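## Task

Put plate M06 down flat so it sits within the locators of plate nest N1, while plate M09 stays in plate nest N2 just as it is. It only counts if the parts stay put without the robot holding them; finish with the gripper open and the hand moved away.

## Robot and tools

Robot: two xArm6 arms, left_arm and right_arm, each with a two-finger parallel gripper. The arm roots sit in the scene frame at left_arm (+0.027, +0.342, 0) m, quat_wxyz (+0.996, 0, 0, -0.087) and right_arm (-0.039, -0.379, 0) m, quat_wxyz (+1.000, 0, 0, +0.029). Scene frame: origin on the table surface midway between the arms, +z up, +x out across the table, left_arm on the +y side. The arm names do not correspond to image sides. Either arm may be used; the idle one can be parked out of the way.

Gripper: fingers extend along the gripper's +z axis and close along its y axis. The reported end_effector_position is the pinch point between closed pads, roughly 2 cm short of the fingertips; closing pushes the tips about 10 mm farther along +z. Max opening is 84 mm. Plates (also blocks, reservoirs) can only be grasped across their width, on the body above the base flange. Do not drive a pad down onto a flange: it may jam and opening may not release it.

Row format (shared by execute_actions and move): 14 numbers, each in [-1, 1], always all 14 even if one arm is idle. Order: left_arm dx, dy, dz, rx, ry, rz, opening, then right_arm dx, dy, dz, rx, ry, rz, opening. dx..rz are an offset (not an absolute pose) from that gripper's measured pose at the start of the action, expressed in the gripper's own axes; 1.0 equals 0.6 m of translation or 180 degrees of rotation, and rx, ry, rz form a single rotation vector. Opening is absolute: +1 fully open (0.084 m), -1 closed.

execute_actions(actions): a list of actions; each action is a table of up to 15 rows, one row per 1/30 s step, and if shorter the last row is held to fill 15 steps. Every row in an action is an offset from the same start pose of that action, not from the previous row. For the first action in a call, the start is the last pose reported in this scene. An empty list just returns state and images.

move(target, speed, blocking): target is one 14-number row as above, offsets from the pose in the scene's latest result that shows one. Each gripper travels in a straight line toward its target; both arms finish together, in 0.5 to 10 s (cut off at 10 s). speed is the top path speed in m/s, 0.002 to 0.5, default 0.25; turning is capped at twice that in rad/s. The opening is sent when the move starts. Paths ignore obstacles and the other arm; grippers lag, drift, and may overshoot speed near full extension. Faster contact hits harder, and aiming farther past contact presses harder. blocking=false returns after 0.5 s while the arm keeps going; then only wait or stop are accepted until a result shows the move ended. The result adds a "move:" line: ending (done, off_target, moving, held, fault) and limits that acted (paced = pose clipped; held = a check blocked steps, after which the arm may speed up sharply), plus each gripper's distance to its target. If only one arm is named, the other finished fine.

wait(seconds): 0 to 10 s; arms hold their last command; returns early if a running move ends. stop(): brakes a running move (needs stopping room; fingers keep moving). zoom_image(camera, region): enlarged view of the latest image; region [x0, y0, x1, y1] in pixels, at most 504x504; cameras cam_head_left, cam_head_right, cam_high, cam_low, cam_left_wrist, cam_right_wrist, each 896x504. read_manual(section): licence texts only. finished_scene(scene): ends the current scene (give its number) after the last command is held; irreversible; reports success. Replying with no tool call ends everything.

Controller behaviour: each step, the commanded pose is clipped to within 70 mm and 16 degrees of the measured pose, then reached by damped IK, position favoured over orientation. Large offsets may need several actions; after an action the arm goes only as far as its last clipped pose, so send the remainder next. Against a firm object the push keeps rising (to a limit) while the hand is short of target; zero offsets do not relieve it, moving away does. To keep an arm still, send the offset back to its desired pose in the first call of a reply, zeros afterwards, with its proper opening.

Results: a state line per arm with end_effector_position (m), end_effector_quat_wxyz, linear and angular velocities, all in the scene frame (printed positions can be off, more at long reach). "Hand target" is where the controller is currently driving the gripper. grip_measured is the fingers' opening on the command scale; to hold, keep commanding well below it (lower squeezes harder, up to about 24 N per pad). Echoing grip_measured still grips parts up to about 6 cm wide. "pose unreachable" means the clearance check altered or blocked that arm's command. Joint torques follow the joint order, include offsets and noise, and are nonzero even in free air. Joint ranges (rad): waist and forearm roll and wrist roll ±6.283, shoulder -2.059 to 2.094, elbow -3.927 to 0.192, wrist pitch -1.693 to 3.142. Load limits (N m): waist, shoulder 43.5; elbow, forearm roll 26.1; wrist pitch, wrist roll 17.4.

Avoid: dropping or knocking anything off the table (ends the scene), arms striking or pressing each other, slams and hard pushes, and contact torque reaching a load limit (TORQUE FAULT: arm backs off, holds 10 s, skips the rest of the call). Holding loads heats motors; MOTOR HOT appears from 65 °C and at 80 °C the arm is braked until cool (OVER-TEMPERATURE FAULT). Held parts may occasionally be tugged, so grip firmly. The sim keeps running while you compose replies.

Each tool is called after ">>>" as name(argument=value, ...) on one line, values as JSON.

## Session

>>> execute_actions(actions=[])

Scene clock: 0.00 s.
left_arm: end_effector_position=(+0.1036, +0.6636, +0.3577) grip_measured=+1.00 end_effector_quat_wxyz=(-0.273, +0.669, +0.486, -0.492) end_effector_velocity=(+0.000, -0.000, -0.000) end_effector_angular_velocity=(-0.000, -0.002, +0.001) | right_arm: end_effector_position=(+0.3598, -0.3555, +0.2500) grip_measured=+1.00 end_effector_quat_wxyz=(+0.001, +1.000, +0.029, +0.000) end_effector_velocity=(+0.000, -0.000, +0.000) end_effector_angular_velocity=(+0.000, -0.001, -0.001)
Joint positions: left_arm=[ 0.962  0.057 -1.271  0.762  2.163 -0.365  0.084] | right_arm=[ 0.003 -0.267 -0.927 -0.002  1.193  0.002  0.084]
Joint velocities: left_arm=[ 0.    -0.    -0.001 -0.002 -0.    -0.001 -0.   ] | right_arm=[-0.001  0.    -0.    -0.    -0.     0.    -0.   ]
Joint torques (N m, as the arm reports them, + toward a larger angle): no reading
Hand target (left_arm): +0.104, +0.664, +0.358; -0.273, +0.669, +0.486, -0.492
Hand target (right_arm): +0.360, -0.355, +0.250; +0.001, +1.000, +0.029, +0.000

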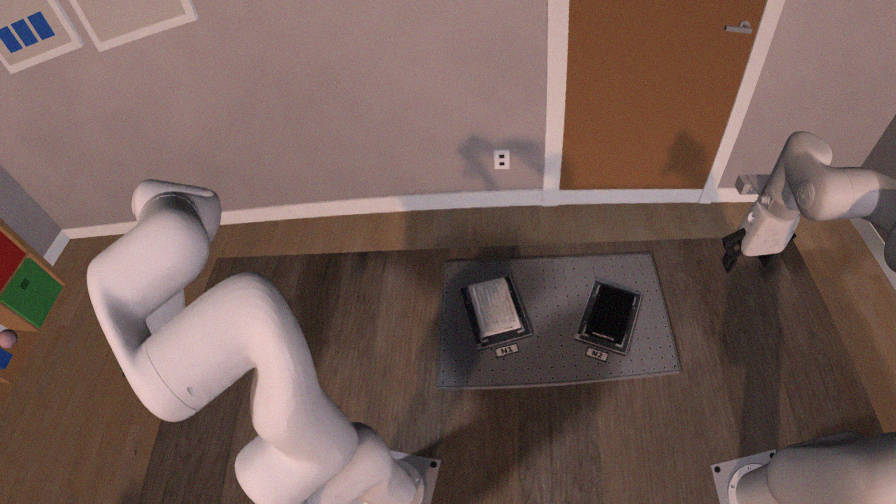

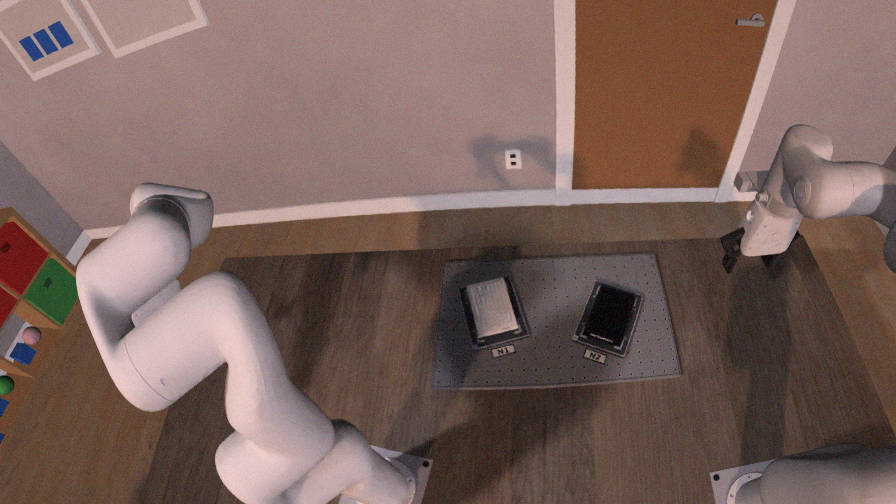

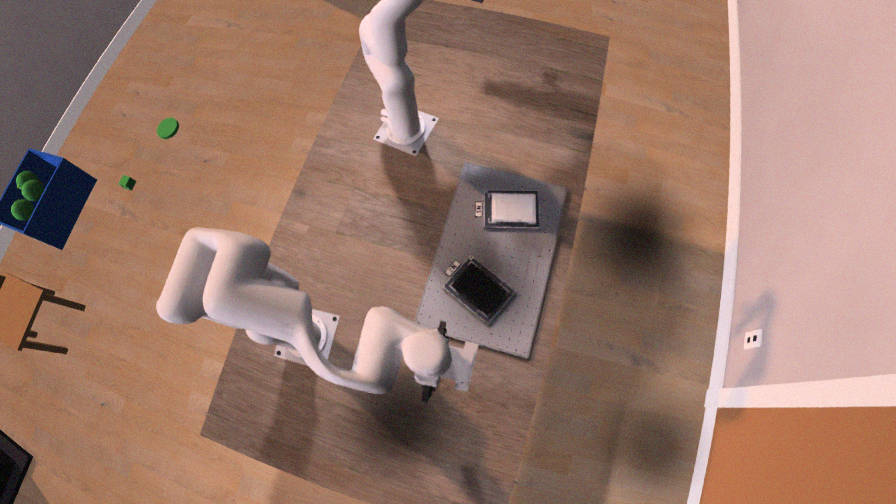

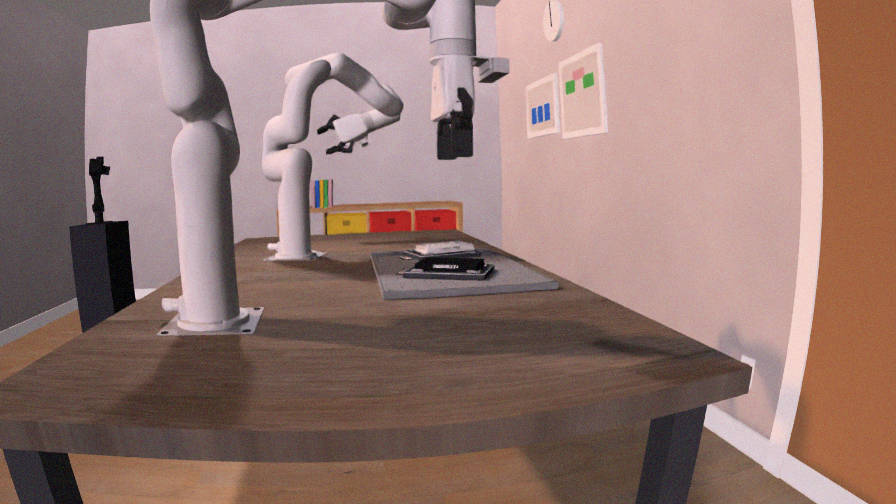

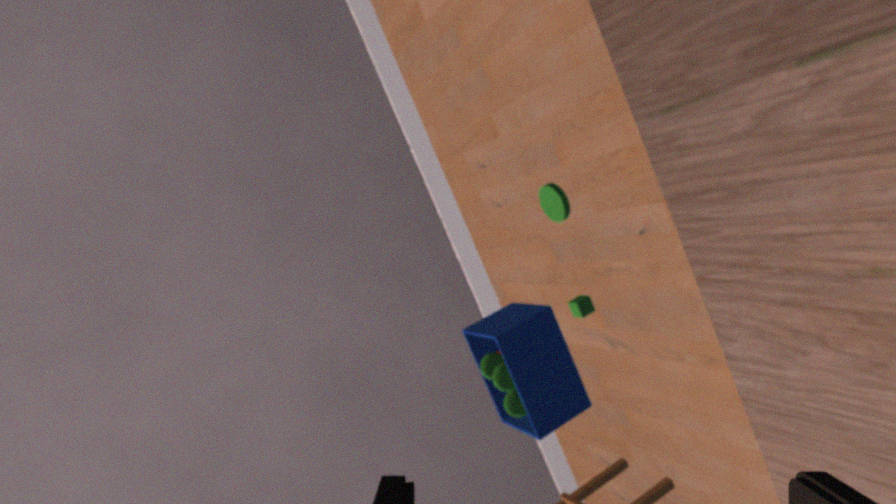

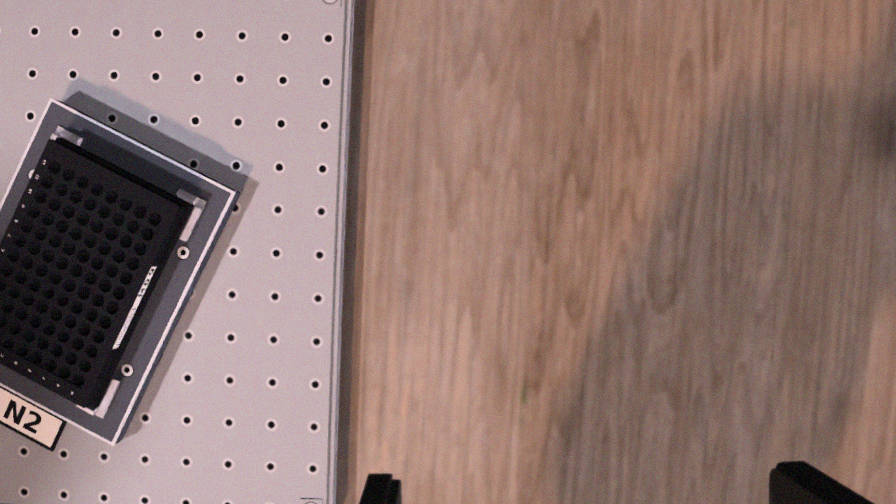

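>>> move(target=[0,0,0,0,0,0,1,0,-0.68,0,0,0,0,1])

>>> zoom_image(camera="cam_low", region=[380,220,540,310])

Scene clock: 15.83 s.
left_arm: end_effector_position=(+0.1036, +0.6636, +0.3577) grip_measured=+1.00 end_effector_quat_wxyz=(-0.273, +0.669, +0.486, -0.492) end_effector_velocity=(+0.000, +0.000, +0.000) end_effector_angular_velocity=(+0.002, -0.001, -0.000) | right_arm: end_effector_position=(+0.3357, +0.0520, +0.2509) grip_measured=+1.00 end_effector_quat_wxyz=(-0.001, +1.000, +0.029, +0.000) end_effector_velocity=(-0.002, +0.002, -0.003) end_effector_angular_velocity=(-0.004, +0.004, +0.004)
Joint positions: left_arm=[ 0.962  0.057 -1.271  0.762  2.163 -0.365  0.084] | right_arm=[ 0.797  0.334 -1.637  0.001  1.3    0.796  0.084]
Joint velocities: left_arm=[ 0.    -0.    -0.     0.    -0.001 -0.001 -0.   ] | right_arm=[ 0.004  0.006 -0.002  0.001  0.002  0.001  0.   ]
Joint torques (N m, as the arm reports them, + toward a larger angle): left_arm=[  1.13 -27.02 -11.89   0.53   0.95   0.33] | right_arm=[ -0.25 -18.41 -15.08  -0.69  -1.98   0.13]
Hand target (left_arm): +0.104, +0.664, +0.358; -0.273, +0.669, +0.486, -0.492
Hand target (right_arm): +0.335, +0.052, +0.250; -0.001, +1.000, +0.029, +0.000
Off the commanded pose (left_arm): 0.000 m, 0 deg.
Off the commanded pose (right_arm): 0.002 m, 0 deg.
move: done

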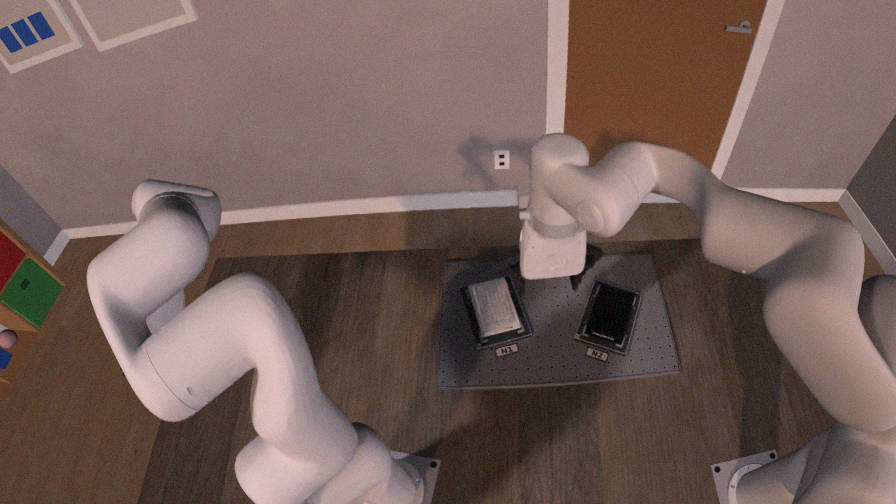

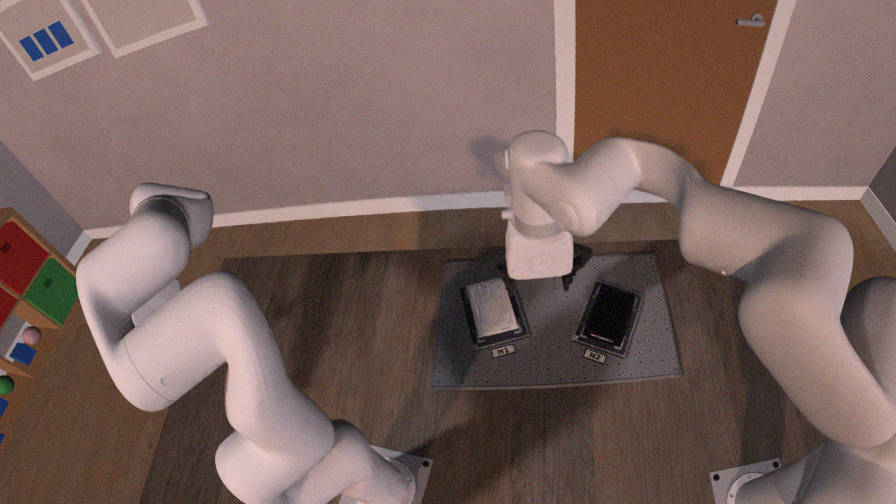

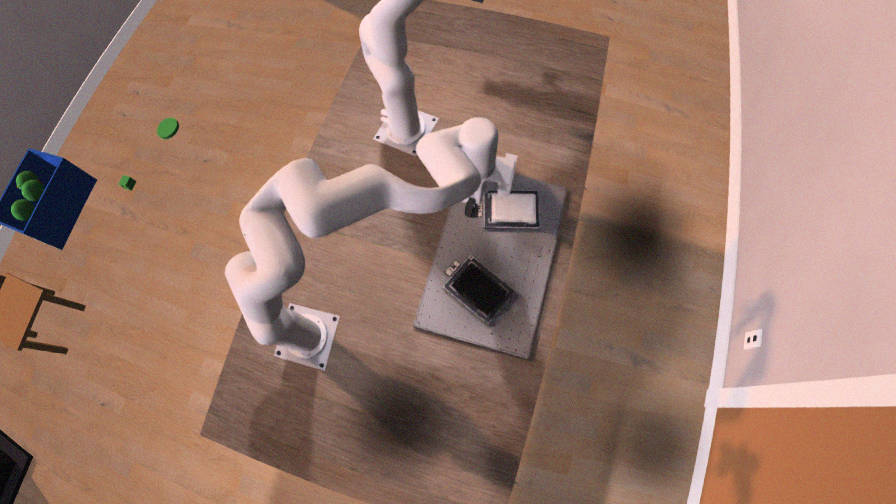

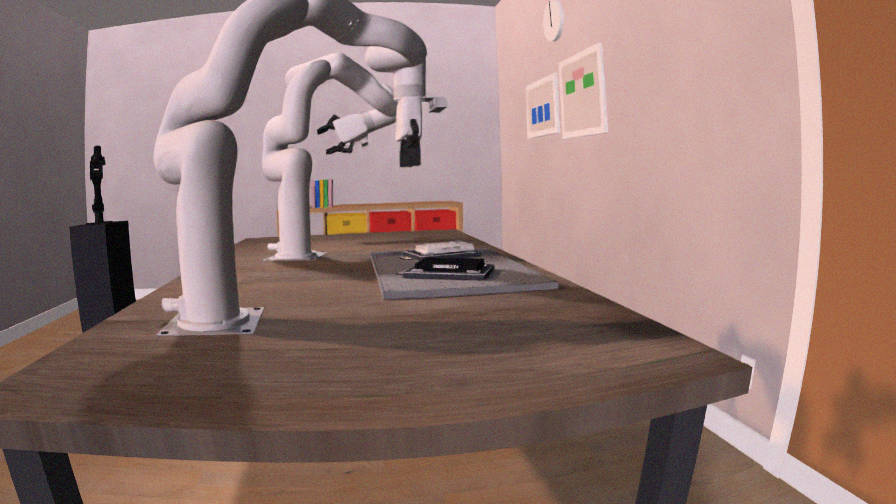

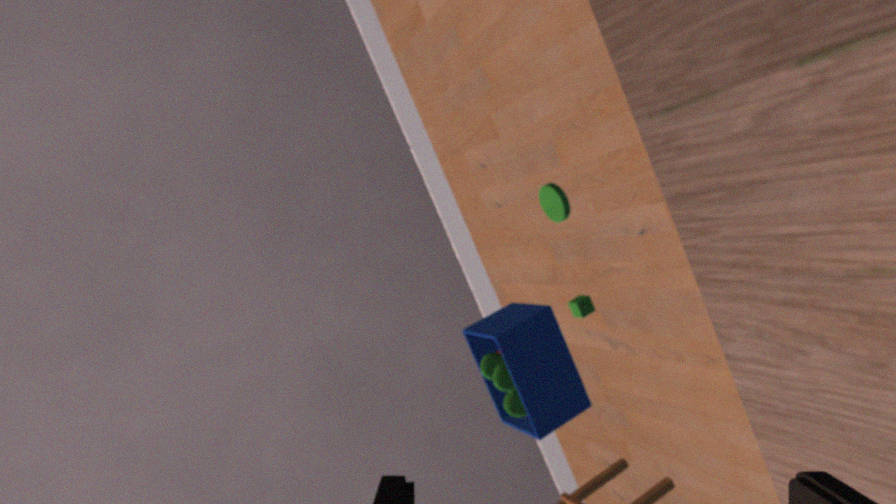

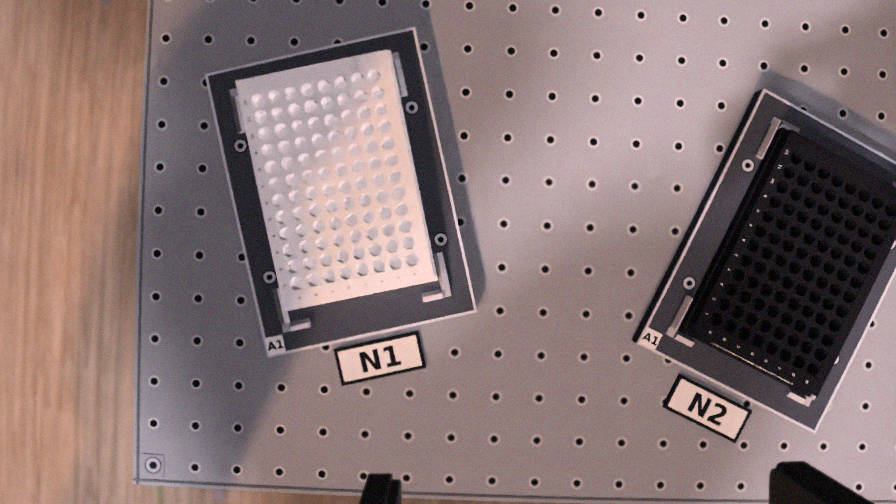

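Region (380, 220, 540, 310) of cam_low's 896x504 image, scaled by 3.150, with more detail than that image has; it fills the top 284 rows of this view, and the rest is white.

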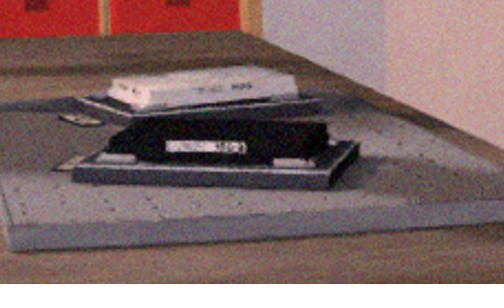

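>>> zoom_image(camera="cam_right_wrist", region=[180,10,520,390])

>>> zoom_image(camera="cam_right_wrist", region=[620,70,896,440])

Region (180, 10, 520, 390) of cam_right_wrist's 896x504 image, scaled by 1.326, with more detail than that image has; it fills the left 451 columns of this view, and the rest is white.

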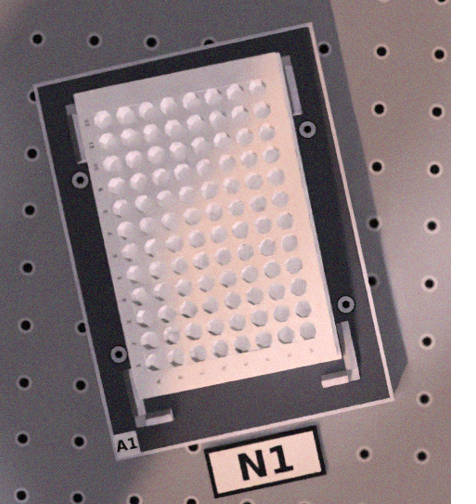

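Region (620, 70, 896, 440) of cam_right_wrist's 896x504 image, scaled by 1.362, with more detail than that image has; it fills the left 376 columns of this view, and the rest is white.

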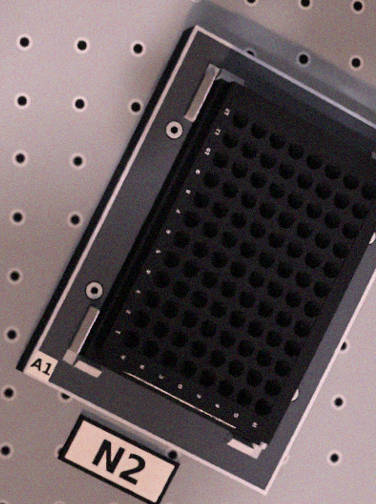

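>>> move(target=[0,0,0,-0.234,0.318,0.278,1,0,0.6,0,0,0,0,1], speed=0.4)

Scene clock: 36.50 s.
left_arm: end_effector_position=(+0.1030, +0.6635, +0.3578) grip_measured=+1.00 end_effector_quat_wxyz=(+0.000, +0.992, +0.130, -0.001) end_effector_velocity=(+0.000, +0.001, +0.001) end_effector_angular_velocity=(+0.004, -0.002, -0.001) | right_arm: end_effector_position=(+0.3570, -0.3075, +0.2502) grip_measured=+1.00 end_effector_quat_wxyz=(+0.000, +1.000, +0.029, +0.000) end_effector_velocity=(+0.000, -0.001, +0.000) end_effector_angular_velocity=(+0.000, -0.001, -0.001)
Joint positions: left_arm=[ 1.514 -0.501 -1.04   0.002  1.542  1.078  0.084] | right_arm=[ 0.122 -0.257 -0.936 -0.001  1.193  0.12   0.084]
Joint velocities: left_arm=[ 0.001 -0.001 -0.002 -0.001 -0.001  0.002  0.   ] | right_arm=[-0.003 -0.001  0.    -0.    -0.    -0.002  0.   ]
Joint torques (N m, as the arm reports them, + toward a larger angle): left_arm=[  0.81 -12.86 -12.86  -1.    -1.1    0.1 ] | right_arm=[ -0.22 -10.31 -14.96  -0.83  -2.02  -0.02]
Hand target (left_arm): +0.103, +0.664, +0.358; +0.000, +0.992, +0.130, -0.001
Hand target (right_arm): +0.357, -0.308, +0.250; +0.000, +1.000, +0.029, +0.001
Off the commanded pose (left_arm): 0.001 m, 0 deg.
Off the commanded pose (right_arm): 0.000 m, 0 deg.
move: done

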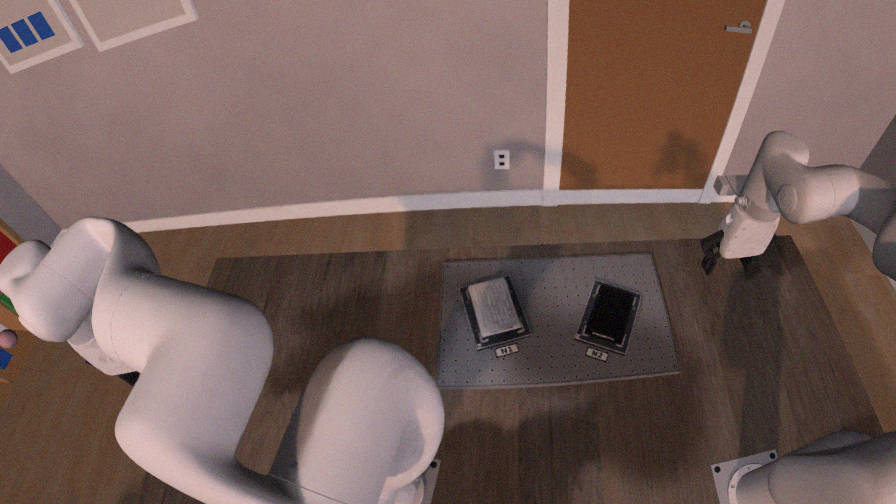

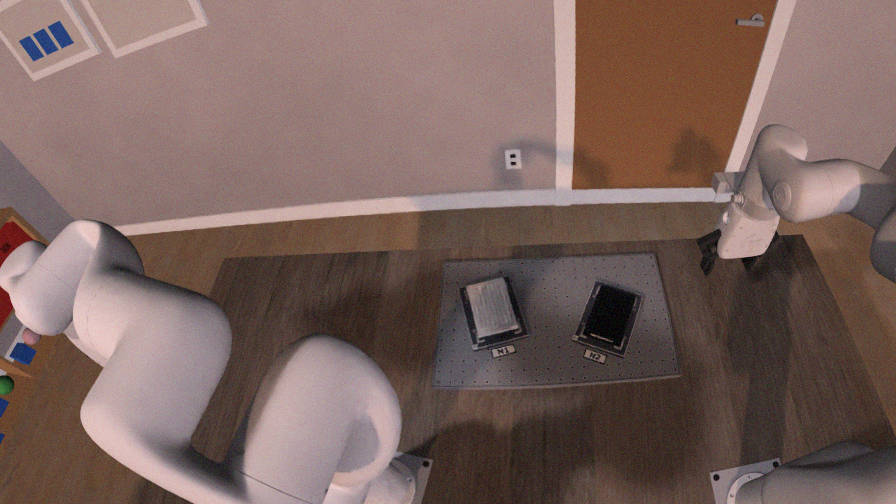

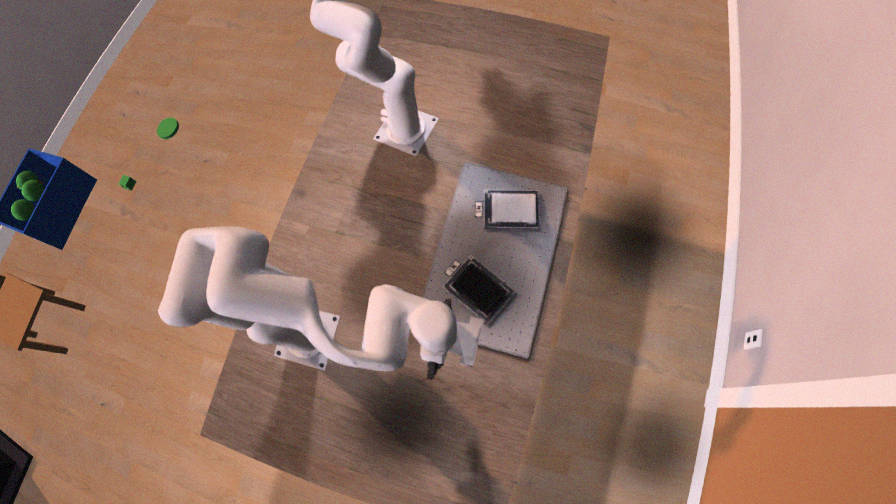

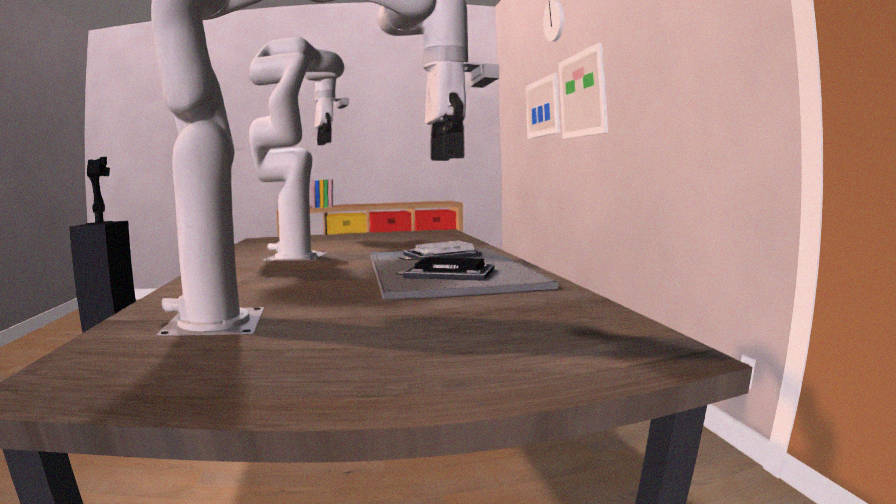

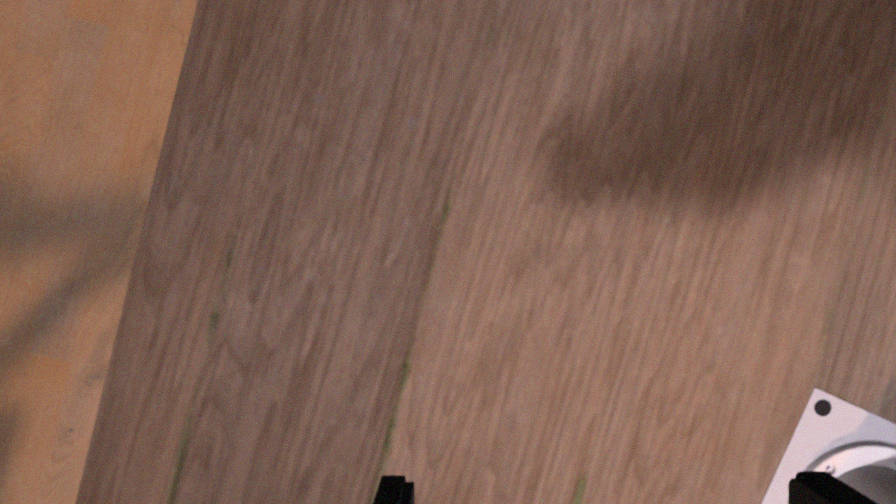

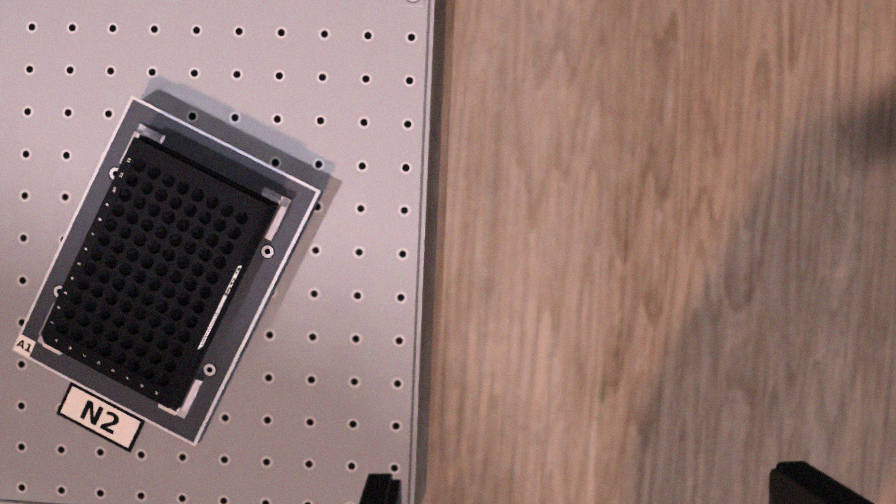

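>>> move(target=[0.316,0.97,0.33,0,0,0,1,0,0,0,0,0,0,1], speed=0.3)

Scene clock: 43.07 s.
left_arm: end_effector_position=(+0.4367, +0.1484, +0.1612) grip_measured=+1.00 end_effector_quat_wxyz=(+0.001, +0.992, +0.129, +0.001) end_effector_velocity=(+0.000, -0.001, -0.002) end_effector_angular_velocity=(+0.003, +0.003, -0.004) | right_arm: end_effector_position=(+0.3570, -0.3075, +0.2502) grip_measured=+1.00 end_effector_quat_wxyz=(+0.000, +1.000, +0.029, +0.000) end_effector_velocity=(+0.000, -0.000, +0.000) end_effector_angular_velocity=(+0.000, -0.000, -0.001)
Joint positions: left_arm=[-0.266 -0.    -0.941 -0.     0.938 -0.7    0.084] | right_arm=[ 0.122 -0.257 -0.936 -0.001  1.193  0.12   0.084]
Joint velocities: left_arm=[-0.002  0.006 -0.002  0.001 -0.001  0.001 -0.   ] | right_arm=[-0.    -0.    -0.001 -0.     0.001  0.001  0.   ]
Joint torques (N m, as the arm reports them, + toward a larger angle): left_arm=[  1.13 -26.07 -12.6   -1.02  -1.21   0.11] | right_arm=[ -0.36  -9.61 -14.93  -0.6   -2.04   0.07]
Hand target (left_arm): +0.437, +0.148, +0.161; +0.001, +0.992, +0.129, +0.001
Hand target (right_arm): +0.357, -0.308, +0.250; +0.000, +1.000, +0.029, +0.000
Off the commanded pose (left_arm): 0.002 m, 0 deg.
Off the commanded pose (right_arm): 0.000 m, 0 deg.
move: done

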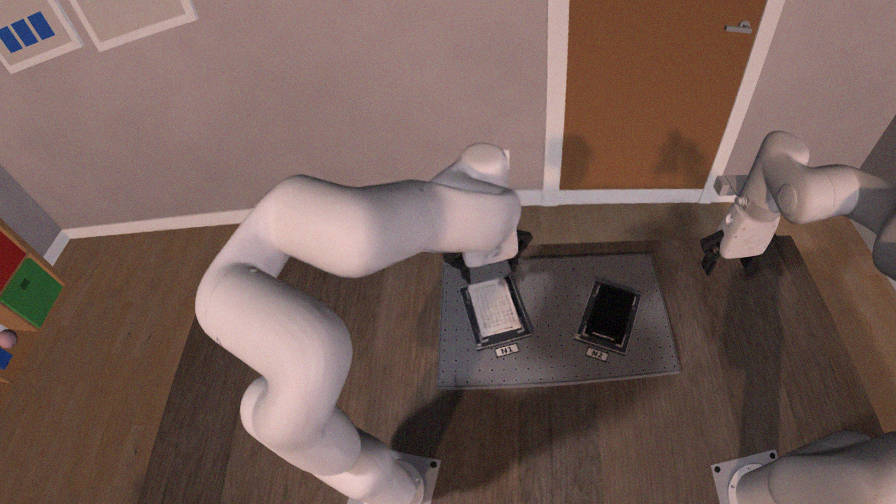

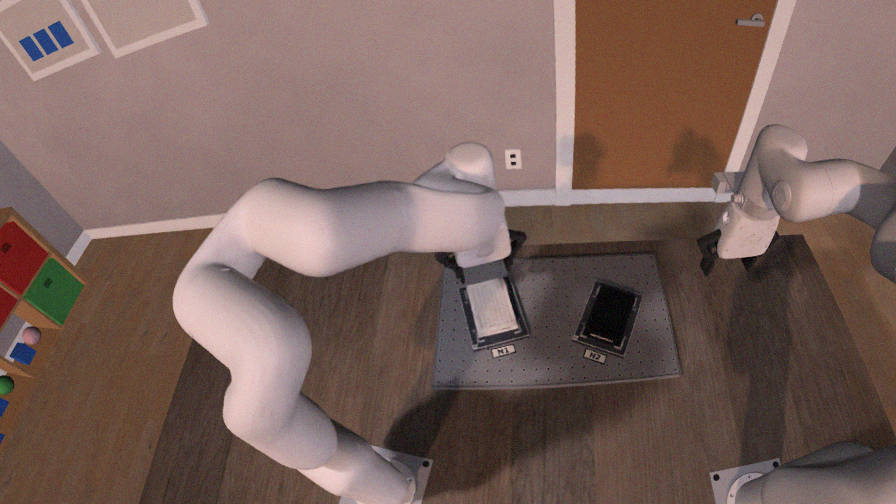

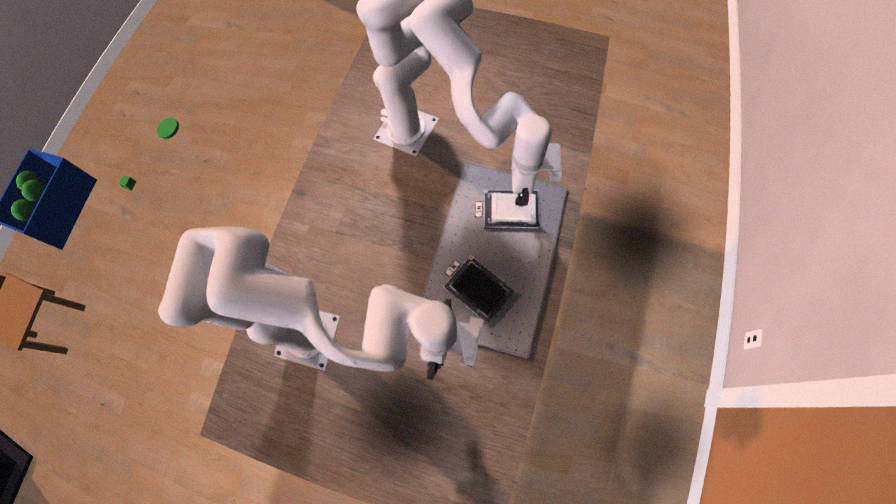

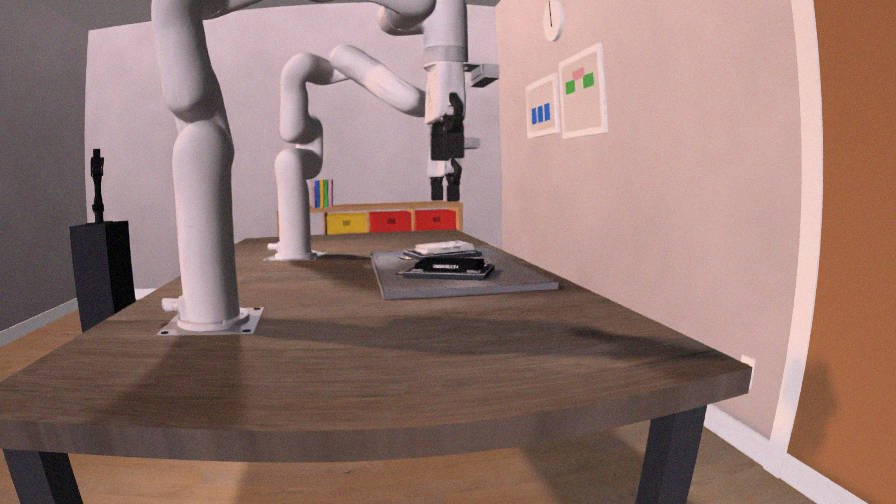

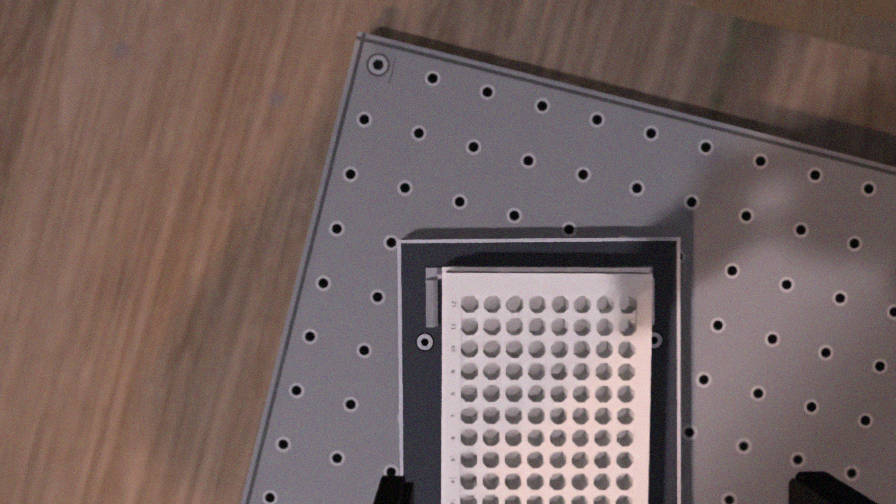

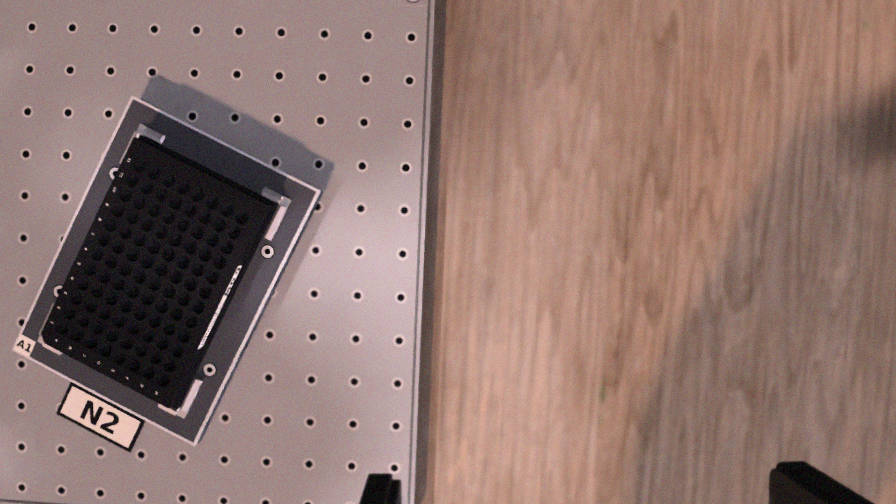

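>>> move(target=[0,0.013,0.14,0,0,0,1,0,0,0,0,0,0,1], speed=0.1)

>>> zoom_image(camera="cam_low", region=[380,190,520,280])

Scene clock: 52.33 s.
left_arm: end_effector_position=(+0.4390, +0.1404, +0.0777) grip_measured=+1.00 end_effector_quat_wxyz=(+0.001, +0.992, +0.129, +0.001) end_effector_velocity=(-0.001, +0.001, -0.002) end_effector_angular_velocity=(+0.002, +0.004, -0.000) | right_arm: end_effector_position=(+0.3570, -0.3075, +0.2502) grip_measured=+1.00 end_effector_quat_wxyz=(+0.000, +1.000, +0.029, +0.000) end_effector_velocity=(+0.000, +0.000, +0.000) end_effector_angular_velocity=(+0.000, -0.001, -0.000)
Joint positions: left_arm=[-0.28   0.166 -0.873 -0.001  0.703 -0.713  0.084] | right_arm=[ 0.122 -0.257 -0.936 -0.001  1.193  0.12   0.084]
Joint velocities: left_arm=[ 0.     0.003  0.001 -0.     0.001  0.    -0.   ] | right_arm=[ 0. -0. -0.  0. -0.  0.  0.]
Joint torques (N m, as the arm reports them, + toward a larger angle): left_arm=[  0.45 -29.24 -11.21  -0.8   -0.94   0.05] | right_arm=[ -0.38 -10.1  -15.04  -0.58  -2.07  -0.02]
Hand target (left_arm): +0.439, +0.141, +0.077; +0.001, +0.992, +0.129, +0.001
Hand target (right_arm): +0.357, -0.308, +0.250; +0.000, +1.000, +0.029, +0.000
Off the commanded pose (left_arm): 0.001 m, 0 deg.
Off the commanded pose (right_arm): 0.000 m, 0 deg.
move: done

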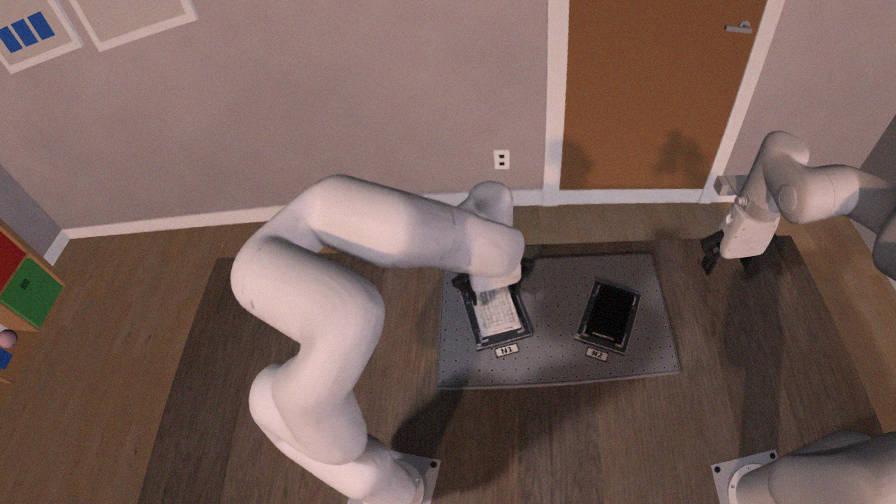

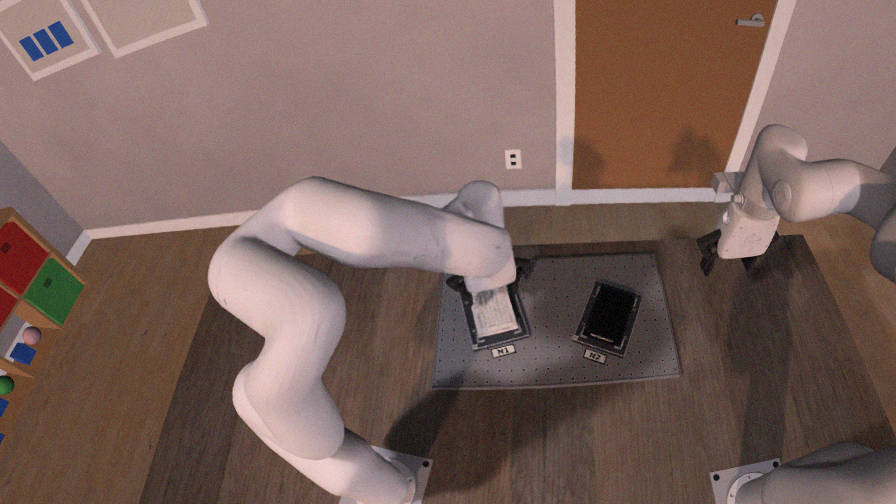

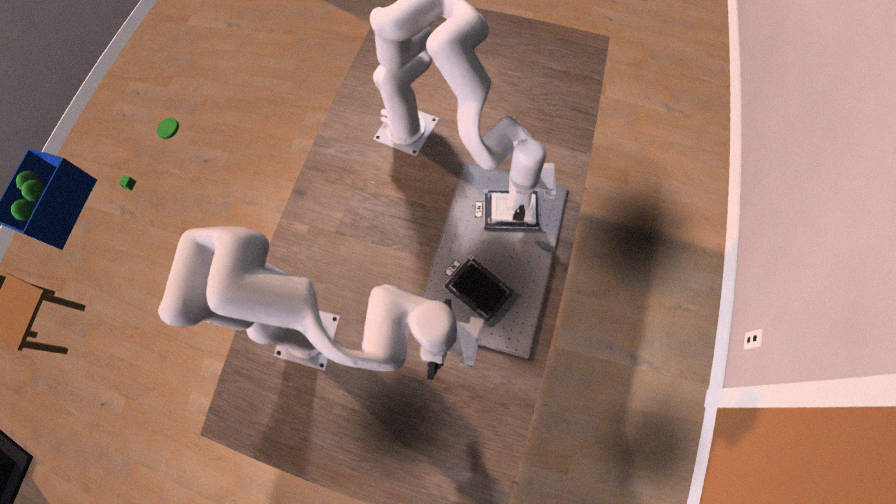

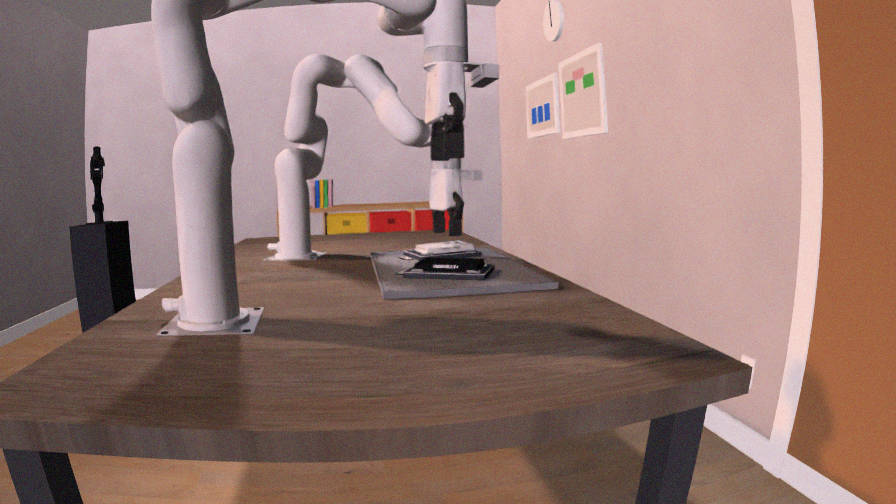

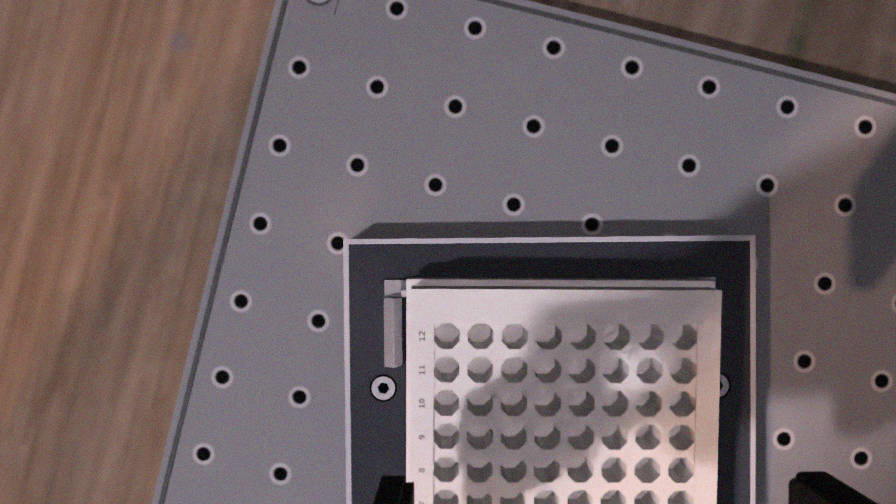

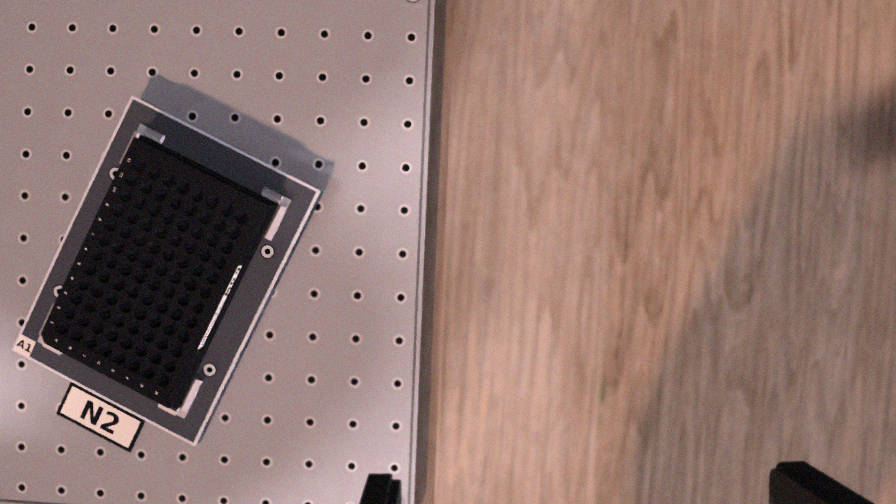

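Region (380, 190, 520, 280) of cam_low's 896x504 image, scaled by 3.600, with more detail than that image has; it fills the top 324 rows of this view, and the rest is white.

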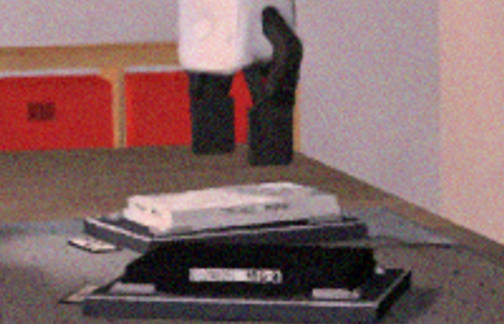

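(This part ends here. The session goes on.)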